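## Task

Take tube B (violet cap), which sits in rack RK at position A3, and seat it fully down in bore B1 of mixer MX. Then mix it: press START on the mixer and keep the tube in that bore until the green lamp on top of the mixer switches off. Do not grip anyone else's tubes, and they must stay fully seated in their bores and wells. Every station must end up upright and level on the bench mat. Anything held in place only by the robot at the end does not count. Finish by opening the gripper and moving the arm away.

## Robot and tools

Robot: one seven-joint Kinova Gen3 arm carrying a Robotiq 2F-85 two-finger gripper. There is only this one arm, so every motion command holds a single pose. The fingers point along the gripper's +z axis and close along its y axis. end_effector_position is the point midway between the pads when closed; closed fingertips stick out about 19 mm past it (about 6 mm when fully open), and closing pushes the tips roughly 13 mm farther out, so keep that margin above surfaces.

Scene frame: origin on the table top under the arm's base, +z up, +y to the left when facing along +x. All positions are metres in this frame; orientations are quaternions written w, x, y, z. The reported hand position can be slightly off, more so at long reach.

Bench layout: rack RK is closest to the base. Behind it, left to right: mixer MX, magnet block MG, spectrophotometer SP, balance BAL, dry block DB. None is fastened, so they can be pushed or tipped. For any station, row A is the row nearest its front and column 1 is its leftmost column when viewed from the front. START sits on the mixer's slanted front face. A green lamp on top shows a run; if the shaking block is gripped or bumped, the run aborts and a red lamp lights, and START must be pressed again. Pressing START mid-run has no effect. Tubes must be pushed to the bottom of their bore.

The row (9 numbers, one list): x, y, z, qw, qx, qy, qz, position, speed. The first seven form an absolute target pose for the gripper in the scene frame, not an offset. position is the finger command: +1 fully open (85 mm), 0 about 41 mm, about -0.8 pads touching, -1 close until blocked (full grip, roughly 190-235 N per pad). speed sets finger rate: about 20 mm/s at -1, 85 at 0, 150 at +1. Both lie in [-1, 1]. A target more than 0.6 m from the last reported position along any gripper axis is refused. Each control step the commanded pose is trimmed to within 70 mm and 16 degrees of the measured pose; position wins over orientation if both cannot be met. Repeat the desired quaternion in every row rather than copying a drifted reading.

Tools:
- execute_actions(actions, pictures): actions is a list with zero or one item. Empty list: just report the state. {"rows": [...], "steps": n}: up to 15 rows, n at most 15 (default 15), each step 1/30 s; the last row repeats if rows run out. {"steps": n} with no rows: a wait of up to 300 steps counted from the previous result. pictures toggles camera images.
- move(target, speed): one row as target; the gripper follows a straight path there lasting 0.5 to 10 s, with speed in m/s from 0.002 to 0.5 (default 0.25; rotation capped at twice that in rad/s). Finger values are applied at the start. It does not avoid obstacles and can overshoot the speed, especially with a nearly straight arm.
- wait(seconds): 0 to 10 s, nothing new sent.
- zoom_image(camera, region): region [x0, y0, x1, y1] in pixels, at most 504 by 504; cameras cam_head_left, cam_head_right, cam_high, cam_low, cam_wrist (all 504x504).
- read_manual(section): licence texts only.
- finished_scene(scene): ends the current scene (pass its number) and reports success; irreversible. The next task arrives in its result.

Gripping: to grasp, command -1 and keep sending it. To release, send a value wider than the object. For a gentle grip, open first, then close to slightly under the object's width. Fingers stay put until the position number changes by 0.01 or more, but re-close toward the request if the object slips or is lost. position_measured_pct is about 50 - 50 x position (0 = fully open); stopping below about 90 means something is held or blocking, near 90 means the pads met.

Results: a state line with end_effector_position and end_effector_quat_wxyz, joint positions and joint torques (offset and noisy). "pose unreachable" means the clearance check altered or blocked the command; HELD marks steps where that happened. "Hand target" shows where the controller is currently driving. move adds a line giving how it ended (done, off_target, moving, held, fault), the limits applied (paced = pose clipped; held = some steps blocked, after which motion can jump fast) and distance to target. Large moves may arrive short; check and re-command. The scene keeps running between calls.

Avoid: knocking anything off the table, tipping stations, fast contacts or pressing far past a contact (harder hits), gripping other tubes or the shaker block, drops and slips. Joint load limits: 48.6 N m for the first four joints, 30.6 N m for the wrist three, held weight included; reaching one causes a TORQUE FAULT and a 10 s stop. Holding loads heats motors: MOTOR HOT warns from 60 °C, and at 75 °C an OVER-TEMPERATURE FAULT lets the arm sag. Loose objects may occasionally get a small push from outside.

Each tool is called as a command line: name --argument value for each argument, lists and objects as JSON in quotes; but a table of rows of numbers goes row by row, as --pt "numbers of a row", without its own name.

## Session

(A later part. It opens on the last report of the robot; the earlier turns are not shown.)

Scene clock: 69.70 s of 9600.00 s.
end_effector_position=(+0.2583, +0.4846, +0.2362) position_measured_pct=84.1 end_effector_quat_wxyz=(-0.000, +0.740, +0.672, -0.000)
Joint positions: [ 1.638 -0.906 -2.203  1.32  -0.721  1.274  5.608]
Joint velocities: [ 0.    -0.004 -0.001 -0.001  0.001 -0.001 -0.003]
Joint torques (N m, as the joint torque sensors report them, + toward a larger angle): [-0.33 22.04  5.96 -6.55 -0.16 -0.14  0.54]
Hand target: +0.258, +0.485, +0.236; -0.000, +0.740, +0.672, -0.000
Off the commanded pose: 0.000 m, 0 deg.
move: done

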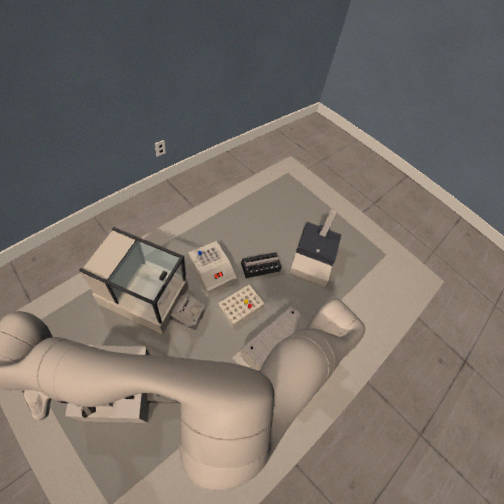

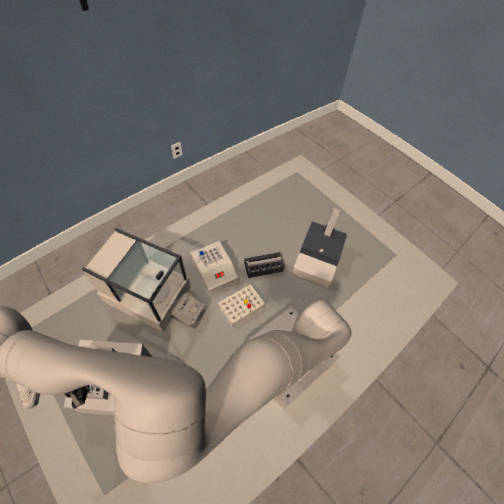

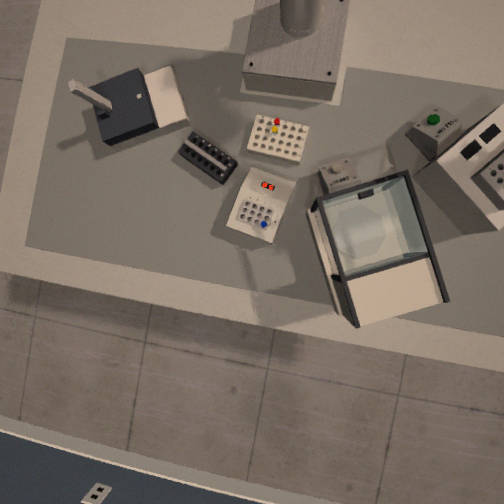

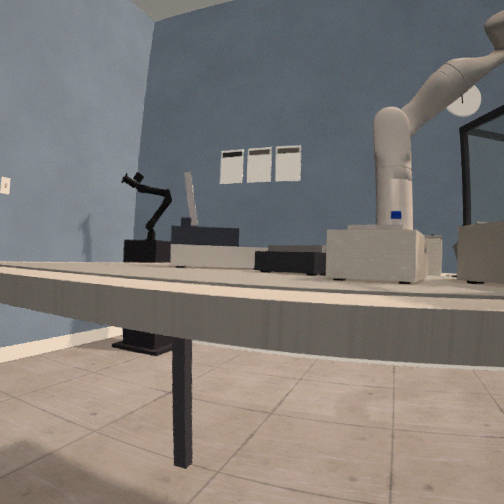

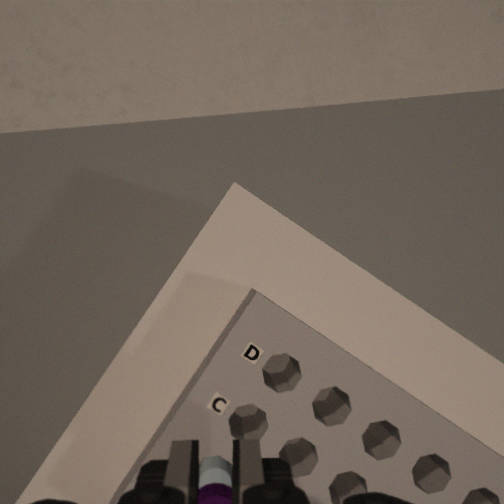

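In the bore. Continue down, release, then push on the cap.

move --target '[0.2584, 0.4846, 0.219, 0, 0.7402, 0.6724, 0, -1, -0.5]' --speed 0.01

move --target '[0.2584, 0.4846, 0.219, 0, 0.7402, 0.6724, 0, 0.0, 0.3]' --speed 0.01

move --target '[0.2581, 0.4816, 0.25, 0, 0.7402, 0.6724, 0, 0.0, 0.3]' --speed 0.05

move --target '[0.2581, 0.4816, 0.25, 0, 0.7402, 0.6724, 0, -1, 0.5]' --speed 0.05

move --target '[0.2581, 0.4816, 0.226, 0, 0.7402, 0.6724, 0, -1, 0.5]' --speed 0.01

Scene clock: 77.23 s of 9600.00 s.
end_effector_position=(+0.2581, +0.4845, +0.2190) position_measured_pct=84.1 end_effector_quat_wxyz=(-0.000, +0.740, +0.673, -0.000)
Joint positions: [ 1.639 -0.926 -2.215  1.343 -0.737  1.239  5.621]
Joint velocities: [ 0.    -0.001  0.     0.    -0.001 -0.001  0.002]
Joint torques (N m, as the joint torque sensors report them, + toward a larger angle): [-0.23 21.88  6.33 -6.31 -0.06 -0.57  0.13]
Hand target: +0.258, +0.485, +0.219; -0.000, +0.740, +0.672, -0.000
Off the commanded pose: 0.000 m, 0 deg.
move: done

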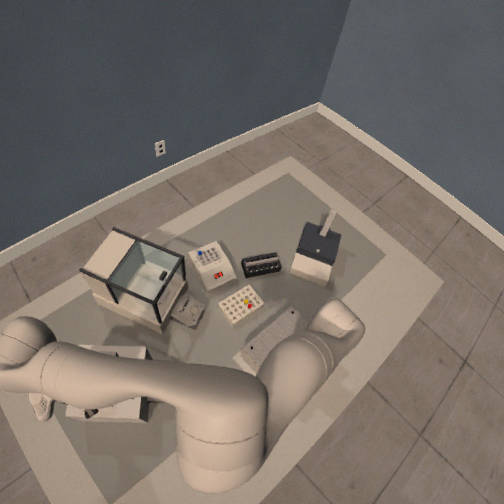

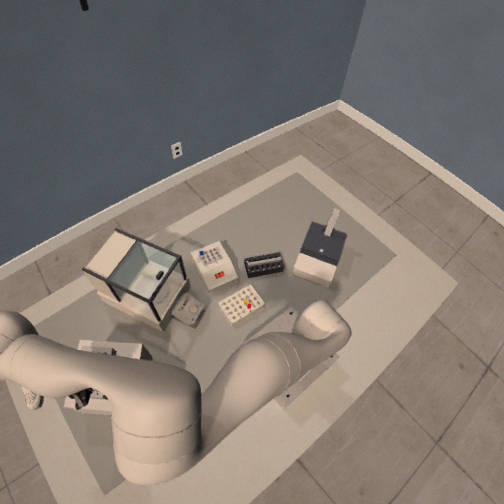

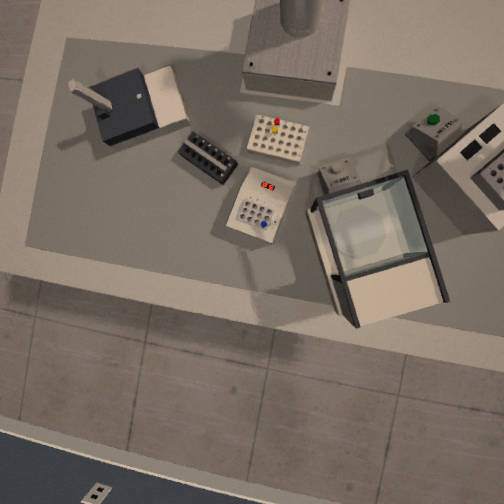

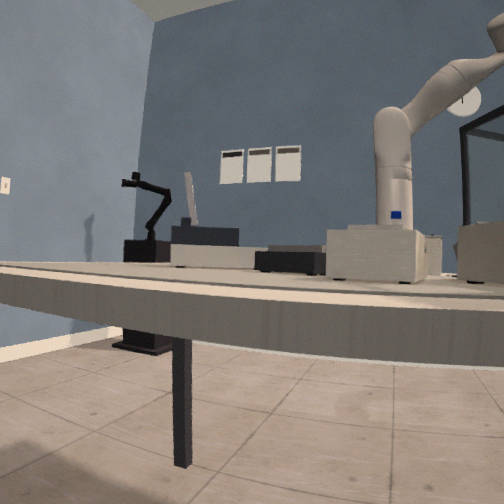

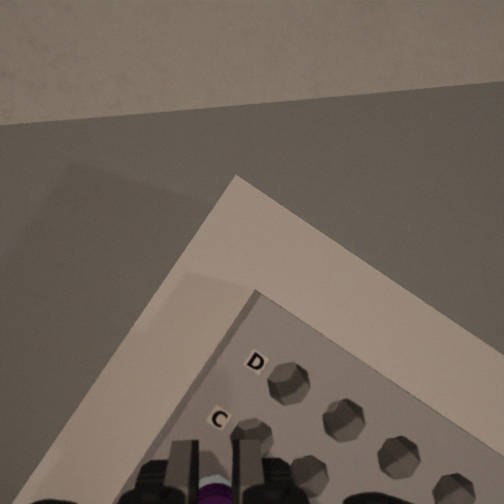

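Scene clock: 77.93 s of 9600.00 s.
end_effector_position=(+0.2584, +0.4846, +0.2190) position_measured_pct=50.0 end_effector_quat_wxyz=(-0.000, +0.740, +0.672, -0.000)
Joint positions: [ 1.639 -0.926 -2.215  1.342 -0.737  1.238  5.621]
Joint velocities: [ 0.     0.     0.     0.     0.001  0.    -0.001]
Joint torques (N m, as the joint torque sensors report them, + toward a larger angle): [ 0.09 21.95  6.31 -6.26 -0.29  0.02  0.06]
Hand target: +0.258, +0.485, +0.219; +0.000, +0.740, +0.672, -0.000
Off the commanded pose: 0.000 m, 0 deg.
move: done

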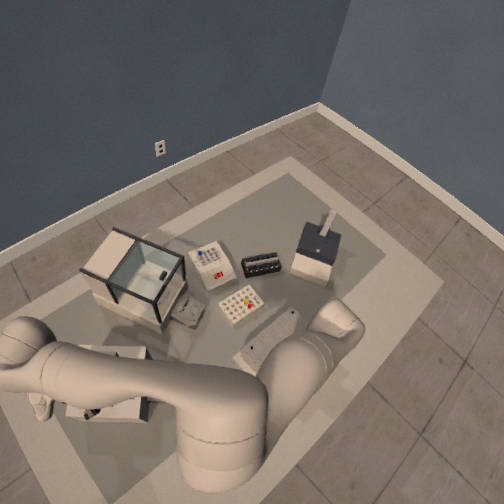

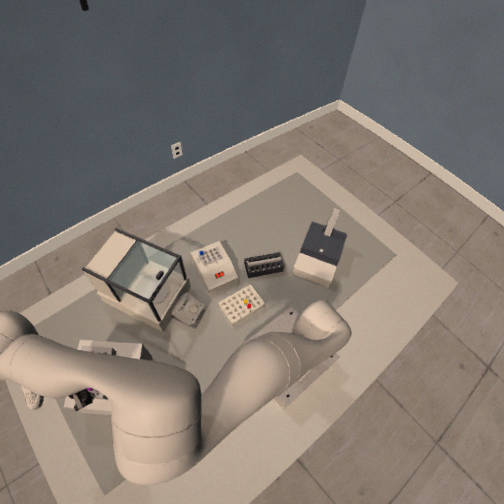

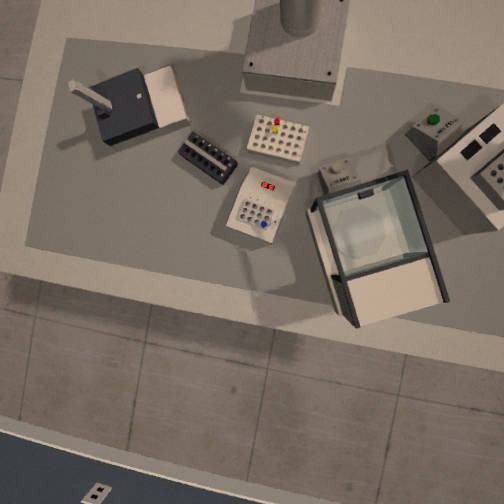

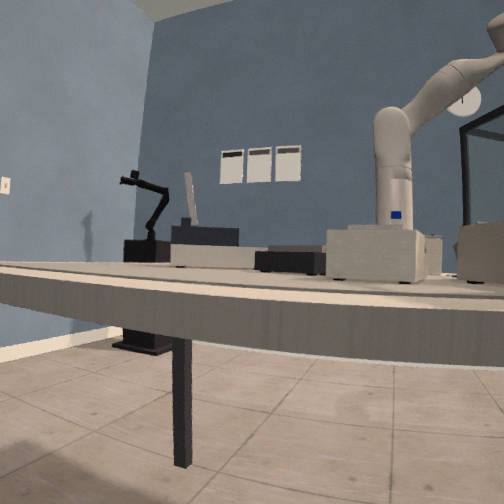

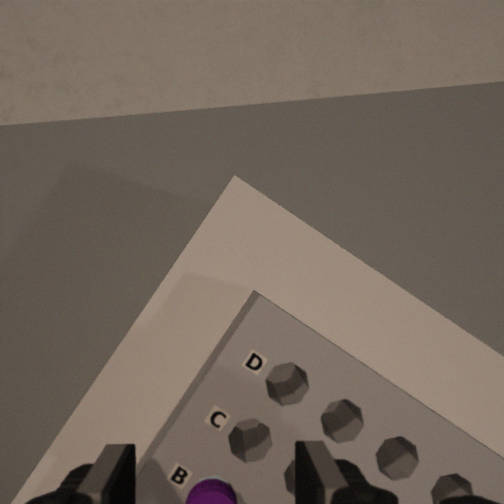

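Scene clock: 78.87 s of 9600.00 s.
end_effector_position=(+0.2582, +0.4816, +0.2498) position_measured_pct=50.0 end_effector_quat_wxyz=(+0.000, +0.740, +0.672, -0.000)
Joint positions: [ 1.635 -0.887 -2.192  1.312 -0.708  1.298  5.602]
Joint velocities: [-0.001  0.003  0.    -0.002  0.002  0.003 -0.   ]
Joint torques (N m, as the joint torque sensors report them, + toward a larger angle): [-0.31 21.97  6.06 -6.26  0.1  -0.41  0.21]
Hand target: +0.258, +0.482, +0.250; +0.000, +0.740, +0.672, +0.000
Off the commanded pose: 0.000 m, 0 deg.
move: done

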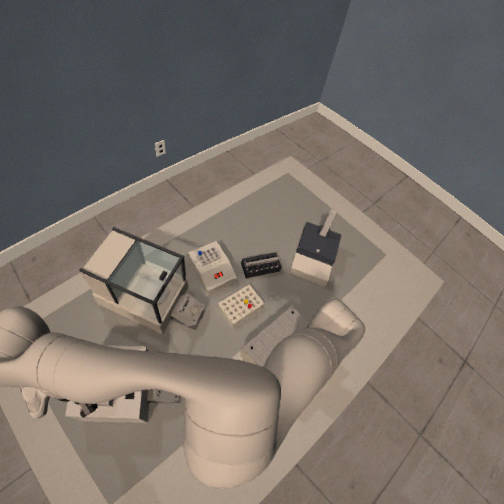

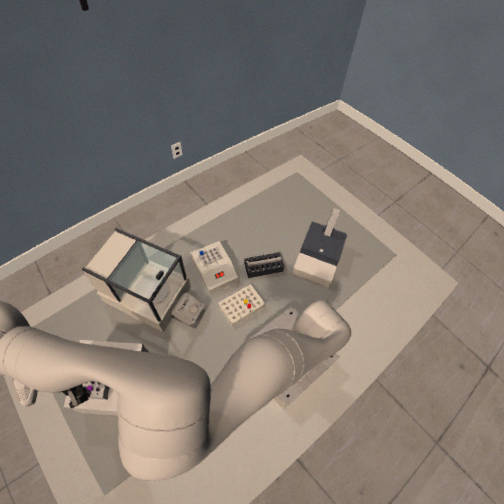

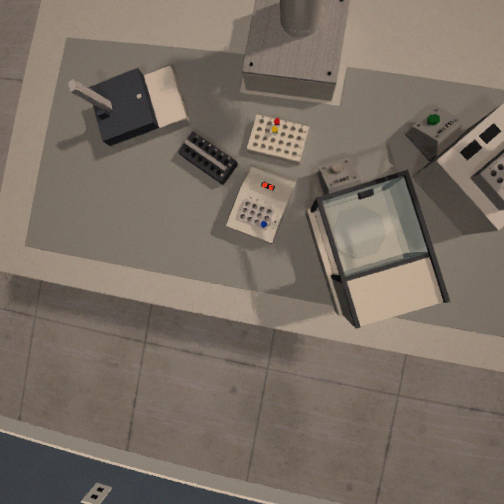

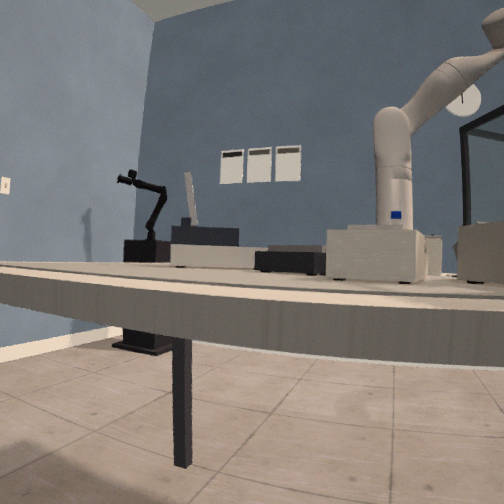

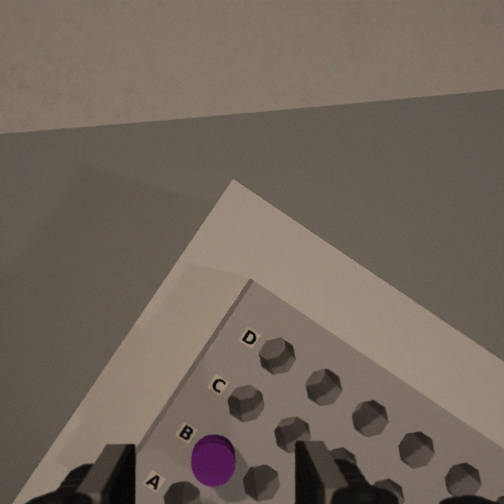

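Scene clock: 79.57 s of 9600.00 s.
end_effector_position=(+0.2581, +0.4816, +0.2500) position_measured_pct=91.7 end_effector_quat_wxyz=(+0.000, +0.740, +0.672, +0.000)
Joint positions: [ 1.635 -0.887 -2.192  1.312 -0.707  1.298  5.603]
Joint velocities: [ 0.001 -0.    -0.     0.001  0.    -0.     0.001]
Joint torques (N m, as the joint torque sensors report them, + toward a larger angle): [-0.4  21.07  5.73 -6.81 -0.02 -0.12  0.42]
Hand target: +0.258, +0.482, +0.250; +0.000, +0.740, +0.672, +0.000
Off the commanded pose: 0.000 m, 0 deg.
move: done

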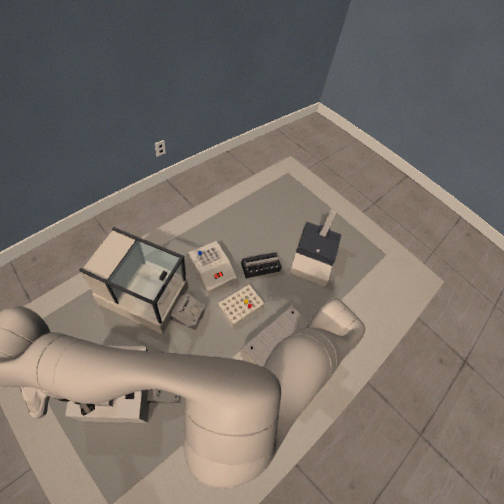

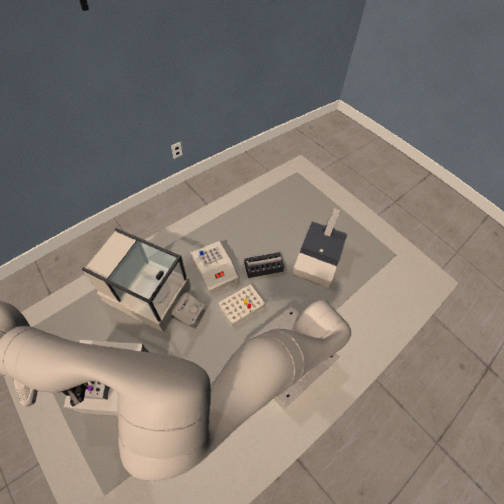

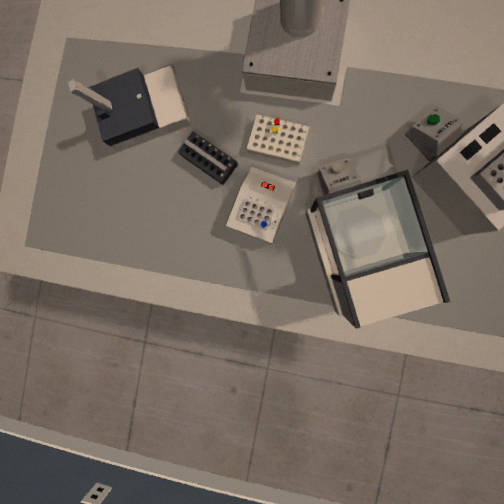

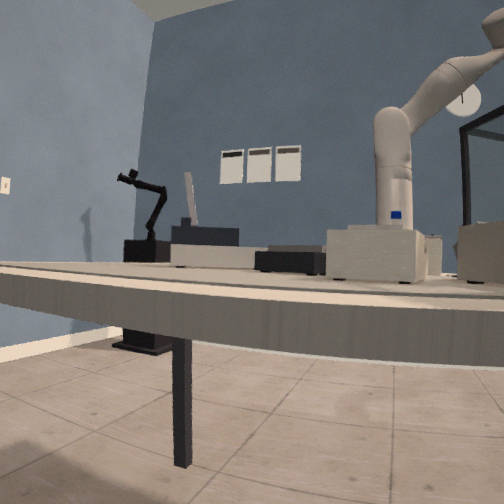

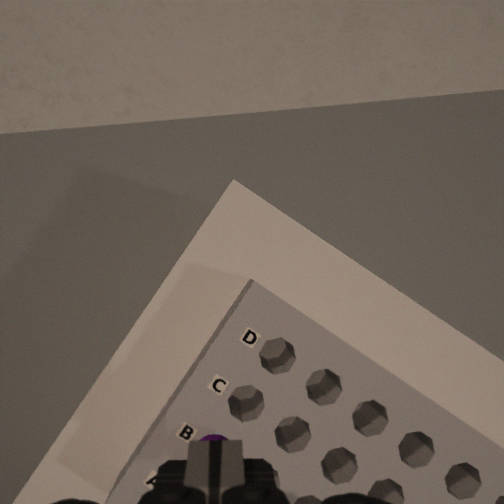

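Scene clock: 82.20 s of 9600.00 s.
end_effector_position=(+0.2585, +0.4818, +0.2278) position_measured_pct=91.7 end_effector_quat_wxyz=(-0.001, +0.740, +0.672, +0.001)
Joint positions: [ 1.636 -0.911 -2.207  1.344 -0.729  1.248  5.622]
Joint velocities: [-0.001  0.001 -0.001  0.001 -0.    -0.001  0.001]
Joint torques (N m, as the joint torque sensors report them, + toward a larger angle): [-0.09 19.36  4.72 -5.91 -0.53 -0.71  0.34]
Hand target: +0.258, +0.482, +0.226; -0.000, +0.740, +0.672, -0.000
Off the commanded pose: 0.002 m, 0 deg.
move: done

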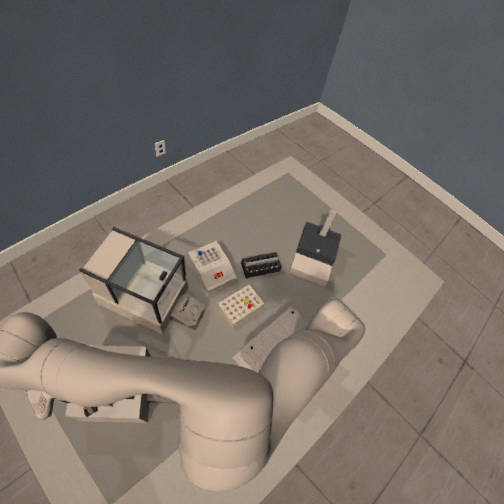

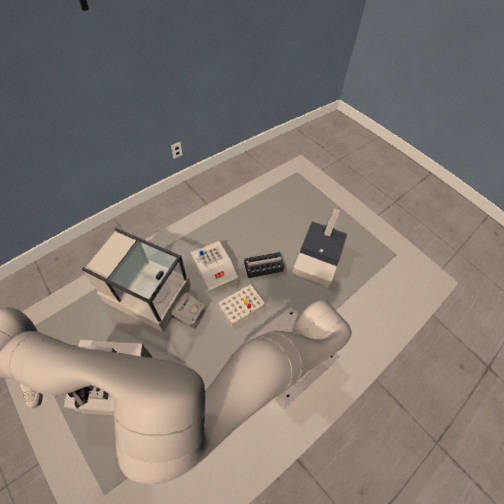

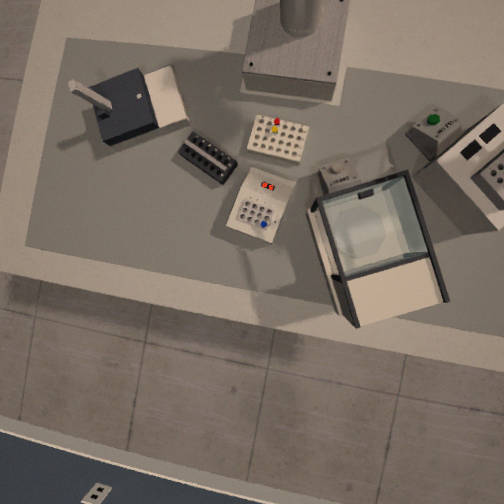

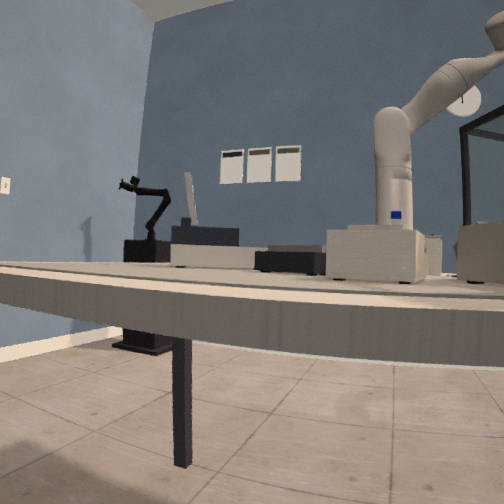

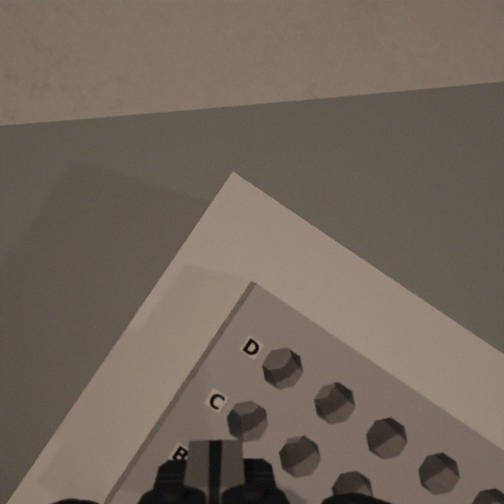

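move --target '[0.2581, 0.4816, 0.27, 0, 0.7402, 0.6724, 0, -1, 0.5]' --speed 0.08

move --target '[0.19, 0.29, 0.24, 0, 0.7402, 0.6724, 0, -1, 0.5]' --speed 0.15

Scene clock: 86.90 s of 9600.00 s.
end_effector_position=(+0.2581, +0.4817, +0.2699) position_measured_pct=91.7 end_effector_quat_wxyz=(+0.000, +0.740, +0.672, +0.000)
Joint positions: [ 1.635 -0.866 -2.18   1.28  -0.69   1.342  5.587]
Joint velocities: [-0.     0.002  0.001 -0.001  0.002  0.003  0.001]
Joint torques (N m, as the joint torque sensors report them, + toward a larger angle): [-0.19 21.84  6.34 -6.79 -0.44 -0.21  0.12]
Hand target: +0.258, +0.482, +0.270; +0.000, +0.740, +0.672, +0.000
Off the commanded pose: 0.000 m, 0 deg.
move: done

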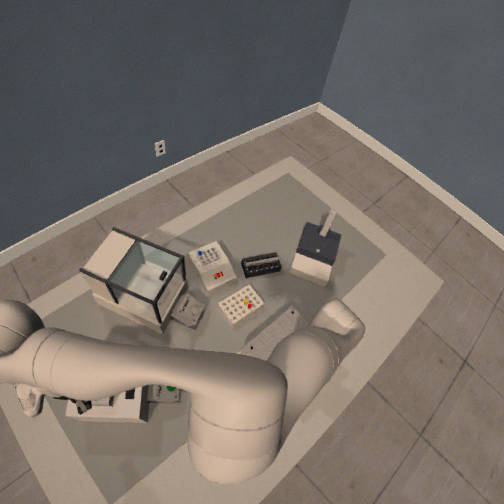

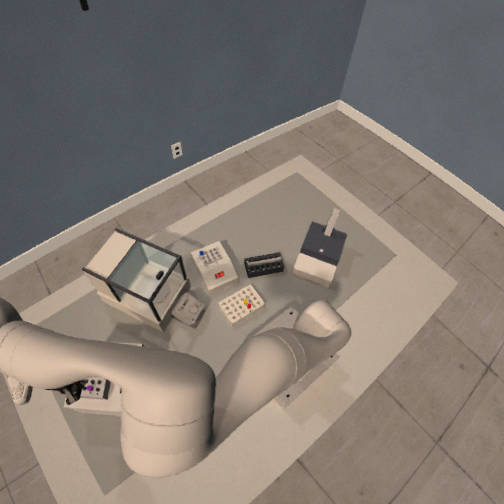

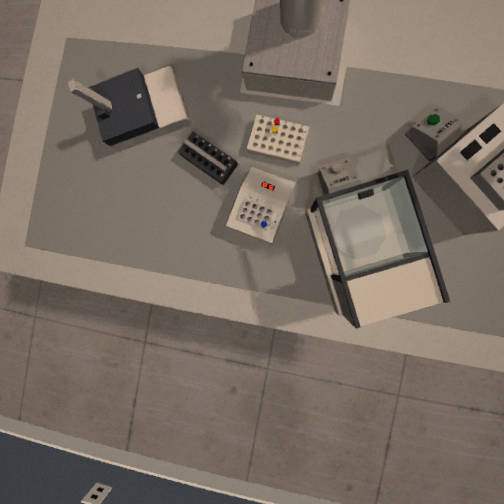

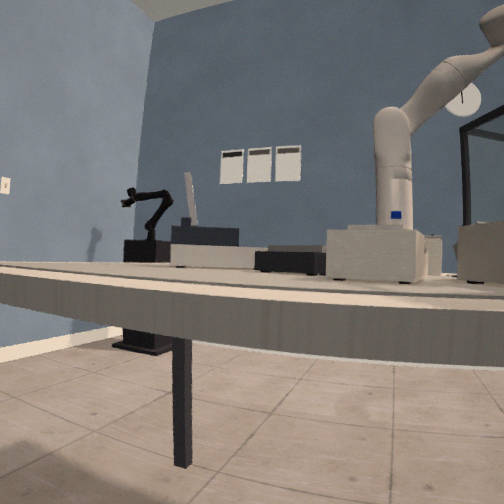

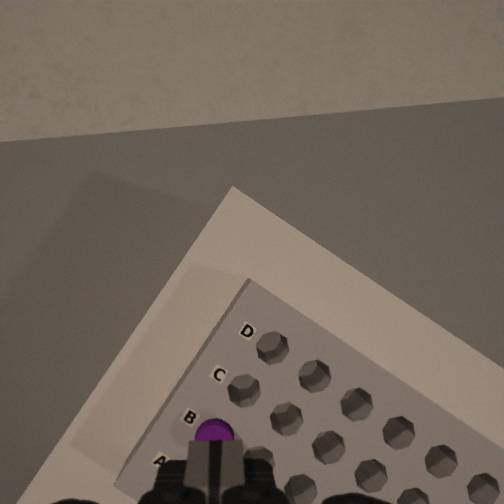

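Scene clock: 88.70 s of 9600.00 s.
end_effector_position=(+0.1901, +0.2897, +0.2401) position_measured_pct=91.7 end_effector_quat_wxyz=(+0.000, +0.740, +0.673, -0.000)
Joint positions: [ 1.395 -0.56  -2.035  2.021 -0.613  0.953  5.836]
Joint velocities: [-0.008  0.008  0.002  0.005  0.    -0.003  0.002]
Joint torques (N m, as the joint torque sensors report them, + toward a larger angle): [ 0.36 11.8   4.41 -5.57 -0.02 -0.04  0.49]
Hand target: +0.190, +0.290, +0.240; +0.000, +0.740, +0.673, -0.000
Off the commanded pose: 0.000 m, 0 deg.
move: done

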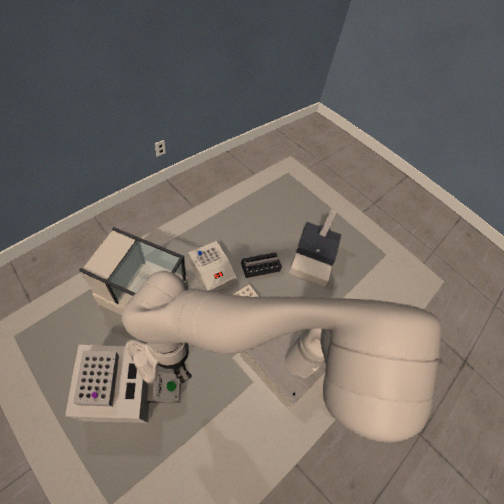

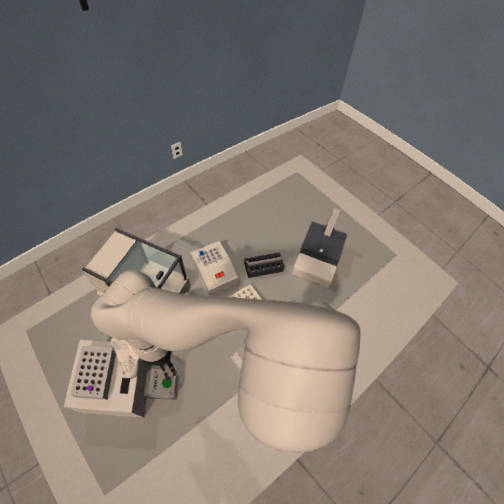

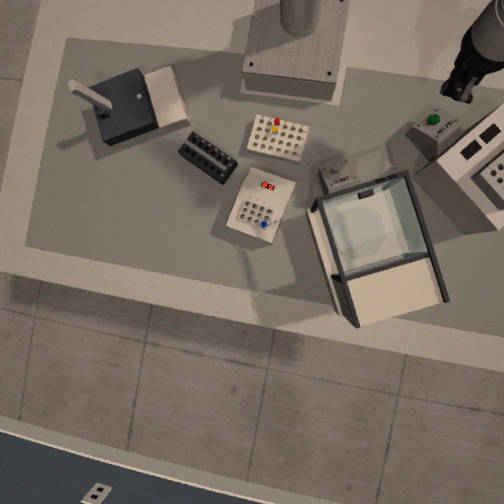

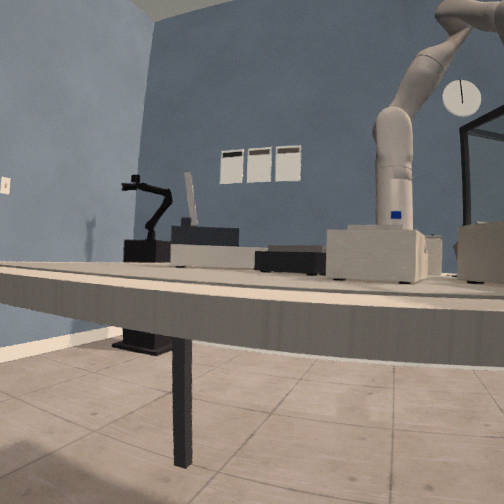

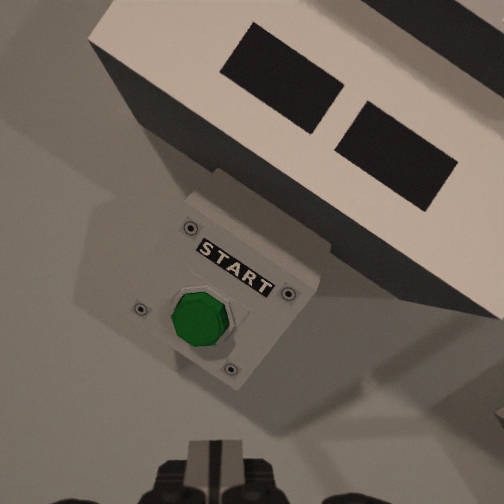

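move --target '[0.186, 0.3215, 0.145, 0, 0.7402, 0.6724, 0, -1, 0.5]' --speed 0.08

Scene clock: 94.37 s of 9600.00 s.
end_effector_position=(+0.1857, +0.3215, +0.1452) position_measured_pct=91.7 end_effector_quat_wxyz=(-0.000, +0.740, +0.673, -0.000)
Joint positions: [ 1.527 -0.756 -2.263  2.057 -0.867  0.759  5.972]
Joint velocities: [ 0.005 -0.005 -0.002  0.001 -0.003 -0.002 -0.   ]
Joint torques (N m, as the joint torque sensors report them, + toward a larger angle): [-0.62 16.15  4.82 -4.25  0.23 -0.75 -0.02]
Hand target: +0.186, +0.321, +0.145; -0.000, +0.740, +0.673, -0.000
Off the commanded pose: 0.000 m, 0 deg.
move: done

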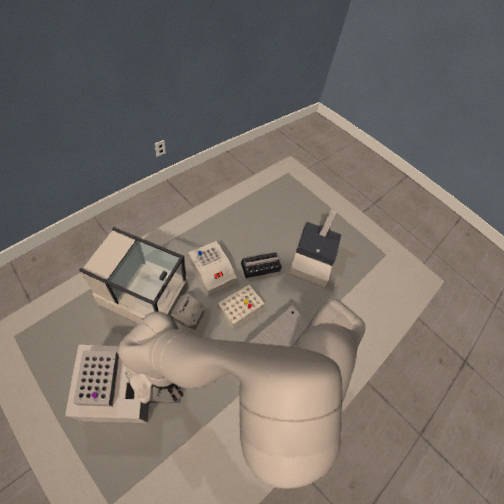

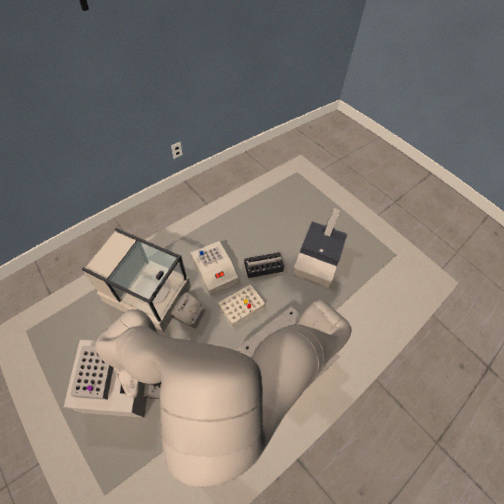

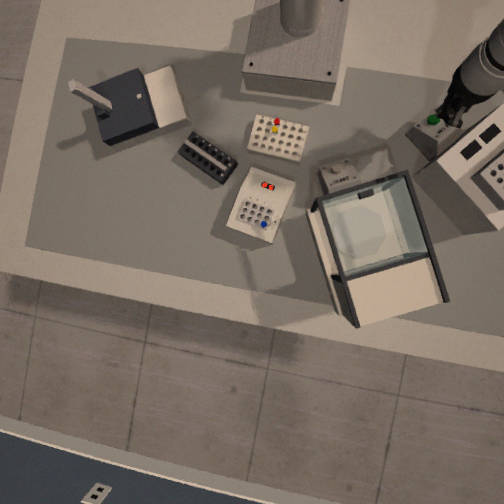

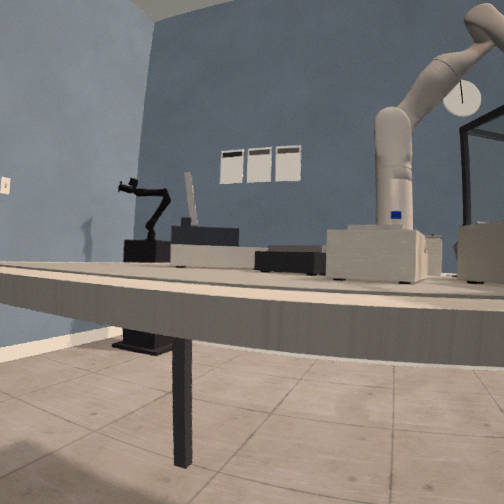

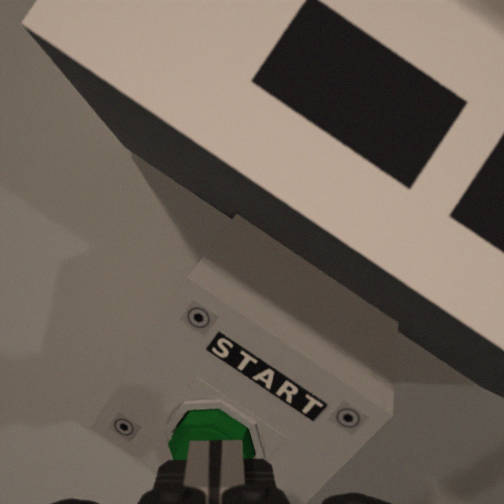

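execute_actions --actions '[]'

Scene clock: 101.40 s of 9600.00 s.
end_effector_position=(+0.1858, +0.3214, +0.1450) position_measured_pct=91.7 end_effector_quat_wxyz=(-0.000, +0.740, +0.673, -0.000)
Joint positions: [ 1.527 -0.756 -2.263  2.057 -0.867  0.759  5.972]
Joint velocities: [ 0.     0.    -0.001 -0.001 -0.001  0.    -0.001]
Joint torques (N m, as the joint torque sensors report them, + toward a larger angle): [-0.5  15.76  5.07 -3.65 -0.02 -0.02  0.33]
Hand target: +0.186, +0.321, +0.145; -0.000, +0.740, +0.673, -0.000
Off the commanded pose: 0.000 m, 0 deg.
Steps of this call (steps 1 to 211: nothing new was sent). Readings (end_effector_position | what the end effector reports):
1: (+0.1857, +0.3215, +0.1451) | position_measured_pct=91.7
2: (+0.1857, +0.3215, +0.1451) | position_measured_pct=91.7
4: (+0.1858, +0.3214, +0.1450) | position_measured_pct=91.7
8: (+0.1858, +0.3214, +0.1450) | position_measured_pct=91.7
211: the state above

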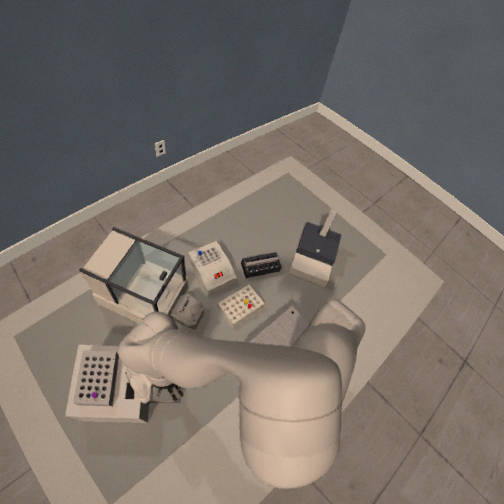

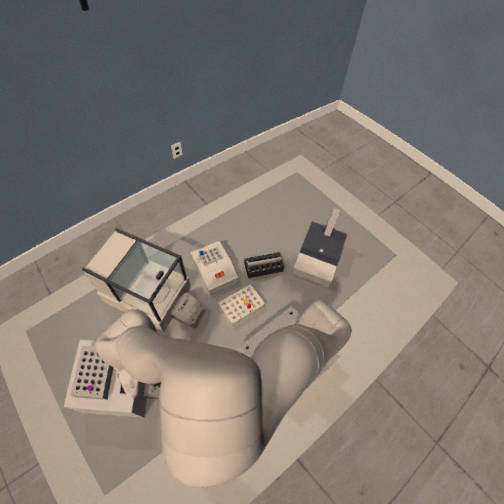

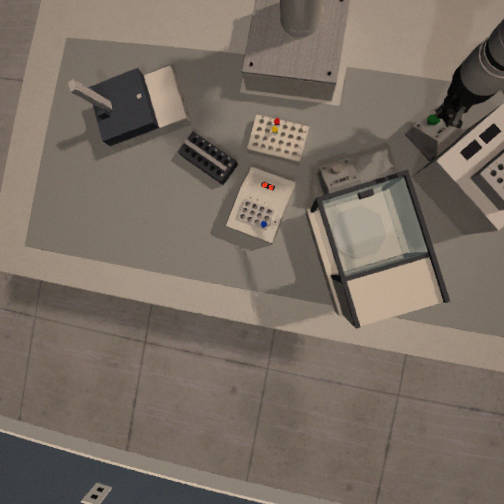

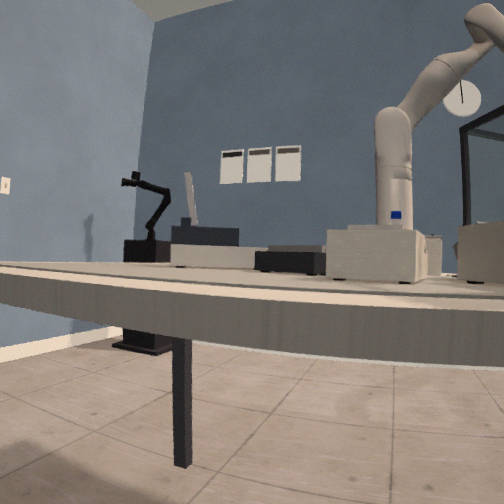

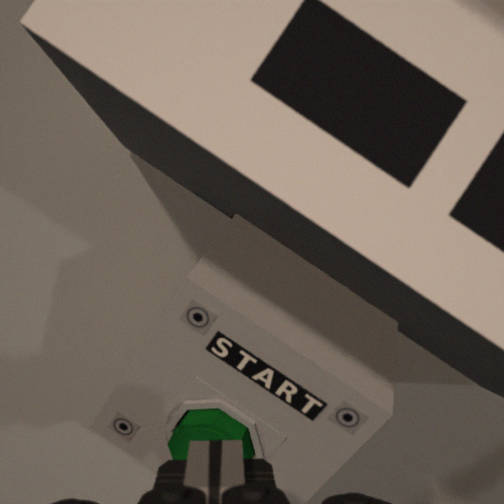

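move --target '[0.186, 0.3215, 0.116, 0, 0.7402, 0.6724, 0, -1, 0]' --speed 0.012

Scene clock: 105.37 s of 9600.00 s.
end_effector_position=(+0.1872, +0.3228, +0.1186) position_measured_pct=91.7 end_effector_quat_wxyz=(-0.002, +0.741, +0.672, +0.003)
Joint positions: [ 1.573 -0.8   -2.331  2.076 -0.948  0.692  6.039]
Joint velocities: [ 0.002  0.001 -0.     0.001 -0.004 -0.001  0.003]
Joint torques (N m, as the joint torque sensors report them, + toward a larger angle): [-0.43 11.27  2.16 -2.74 -0.46 -0.57  0.36]
Hand target: +0.186, +0.321, +0.116; -0.000, +0.740, +0.672, -0.000
Off the commanded pose: 0.003 m, 0 deg.
move: done

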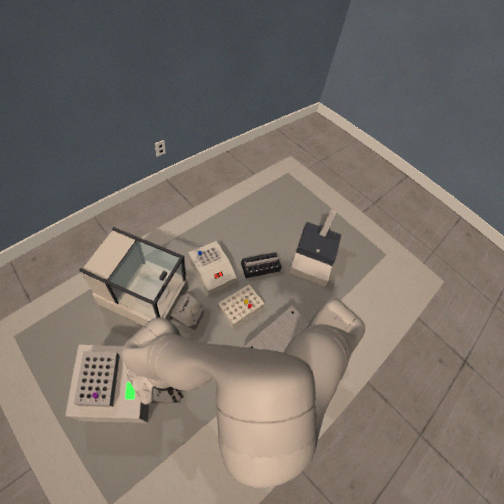

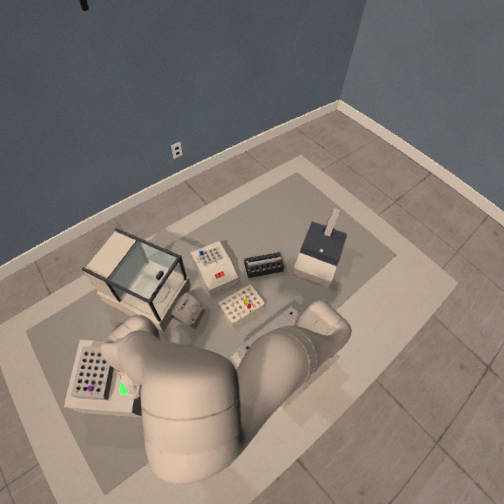

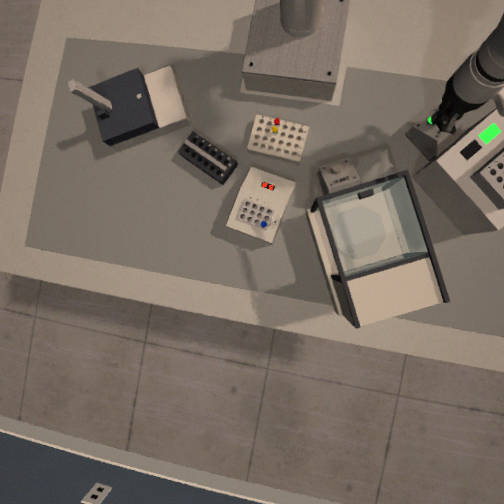

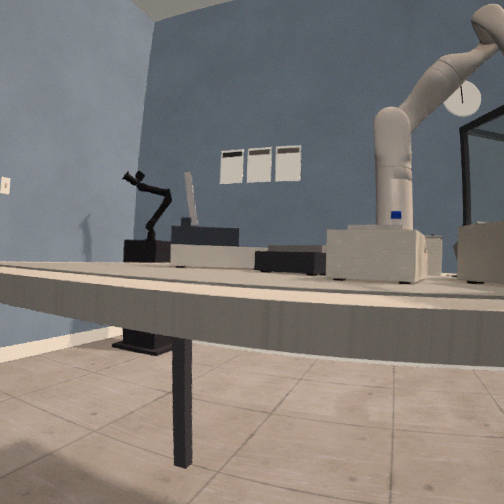

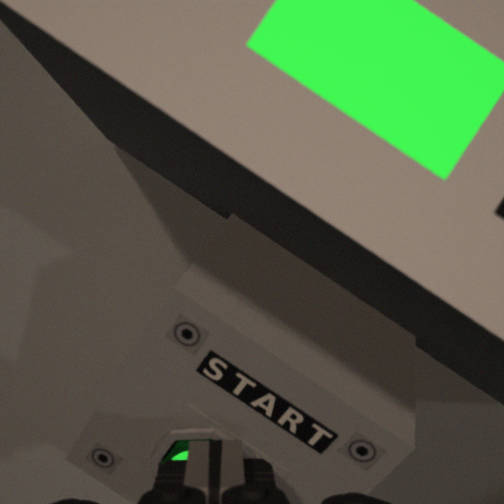

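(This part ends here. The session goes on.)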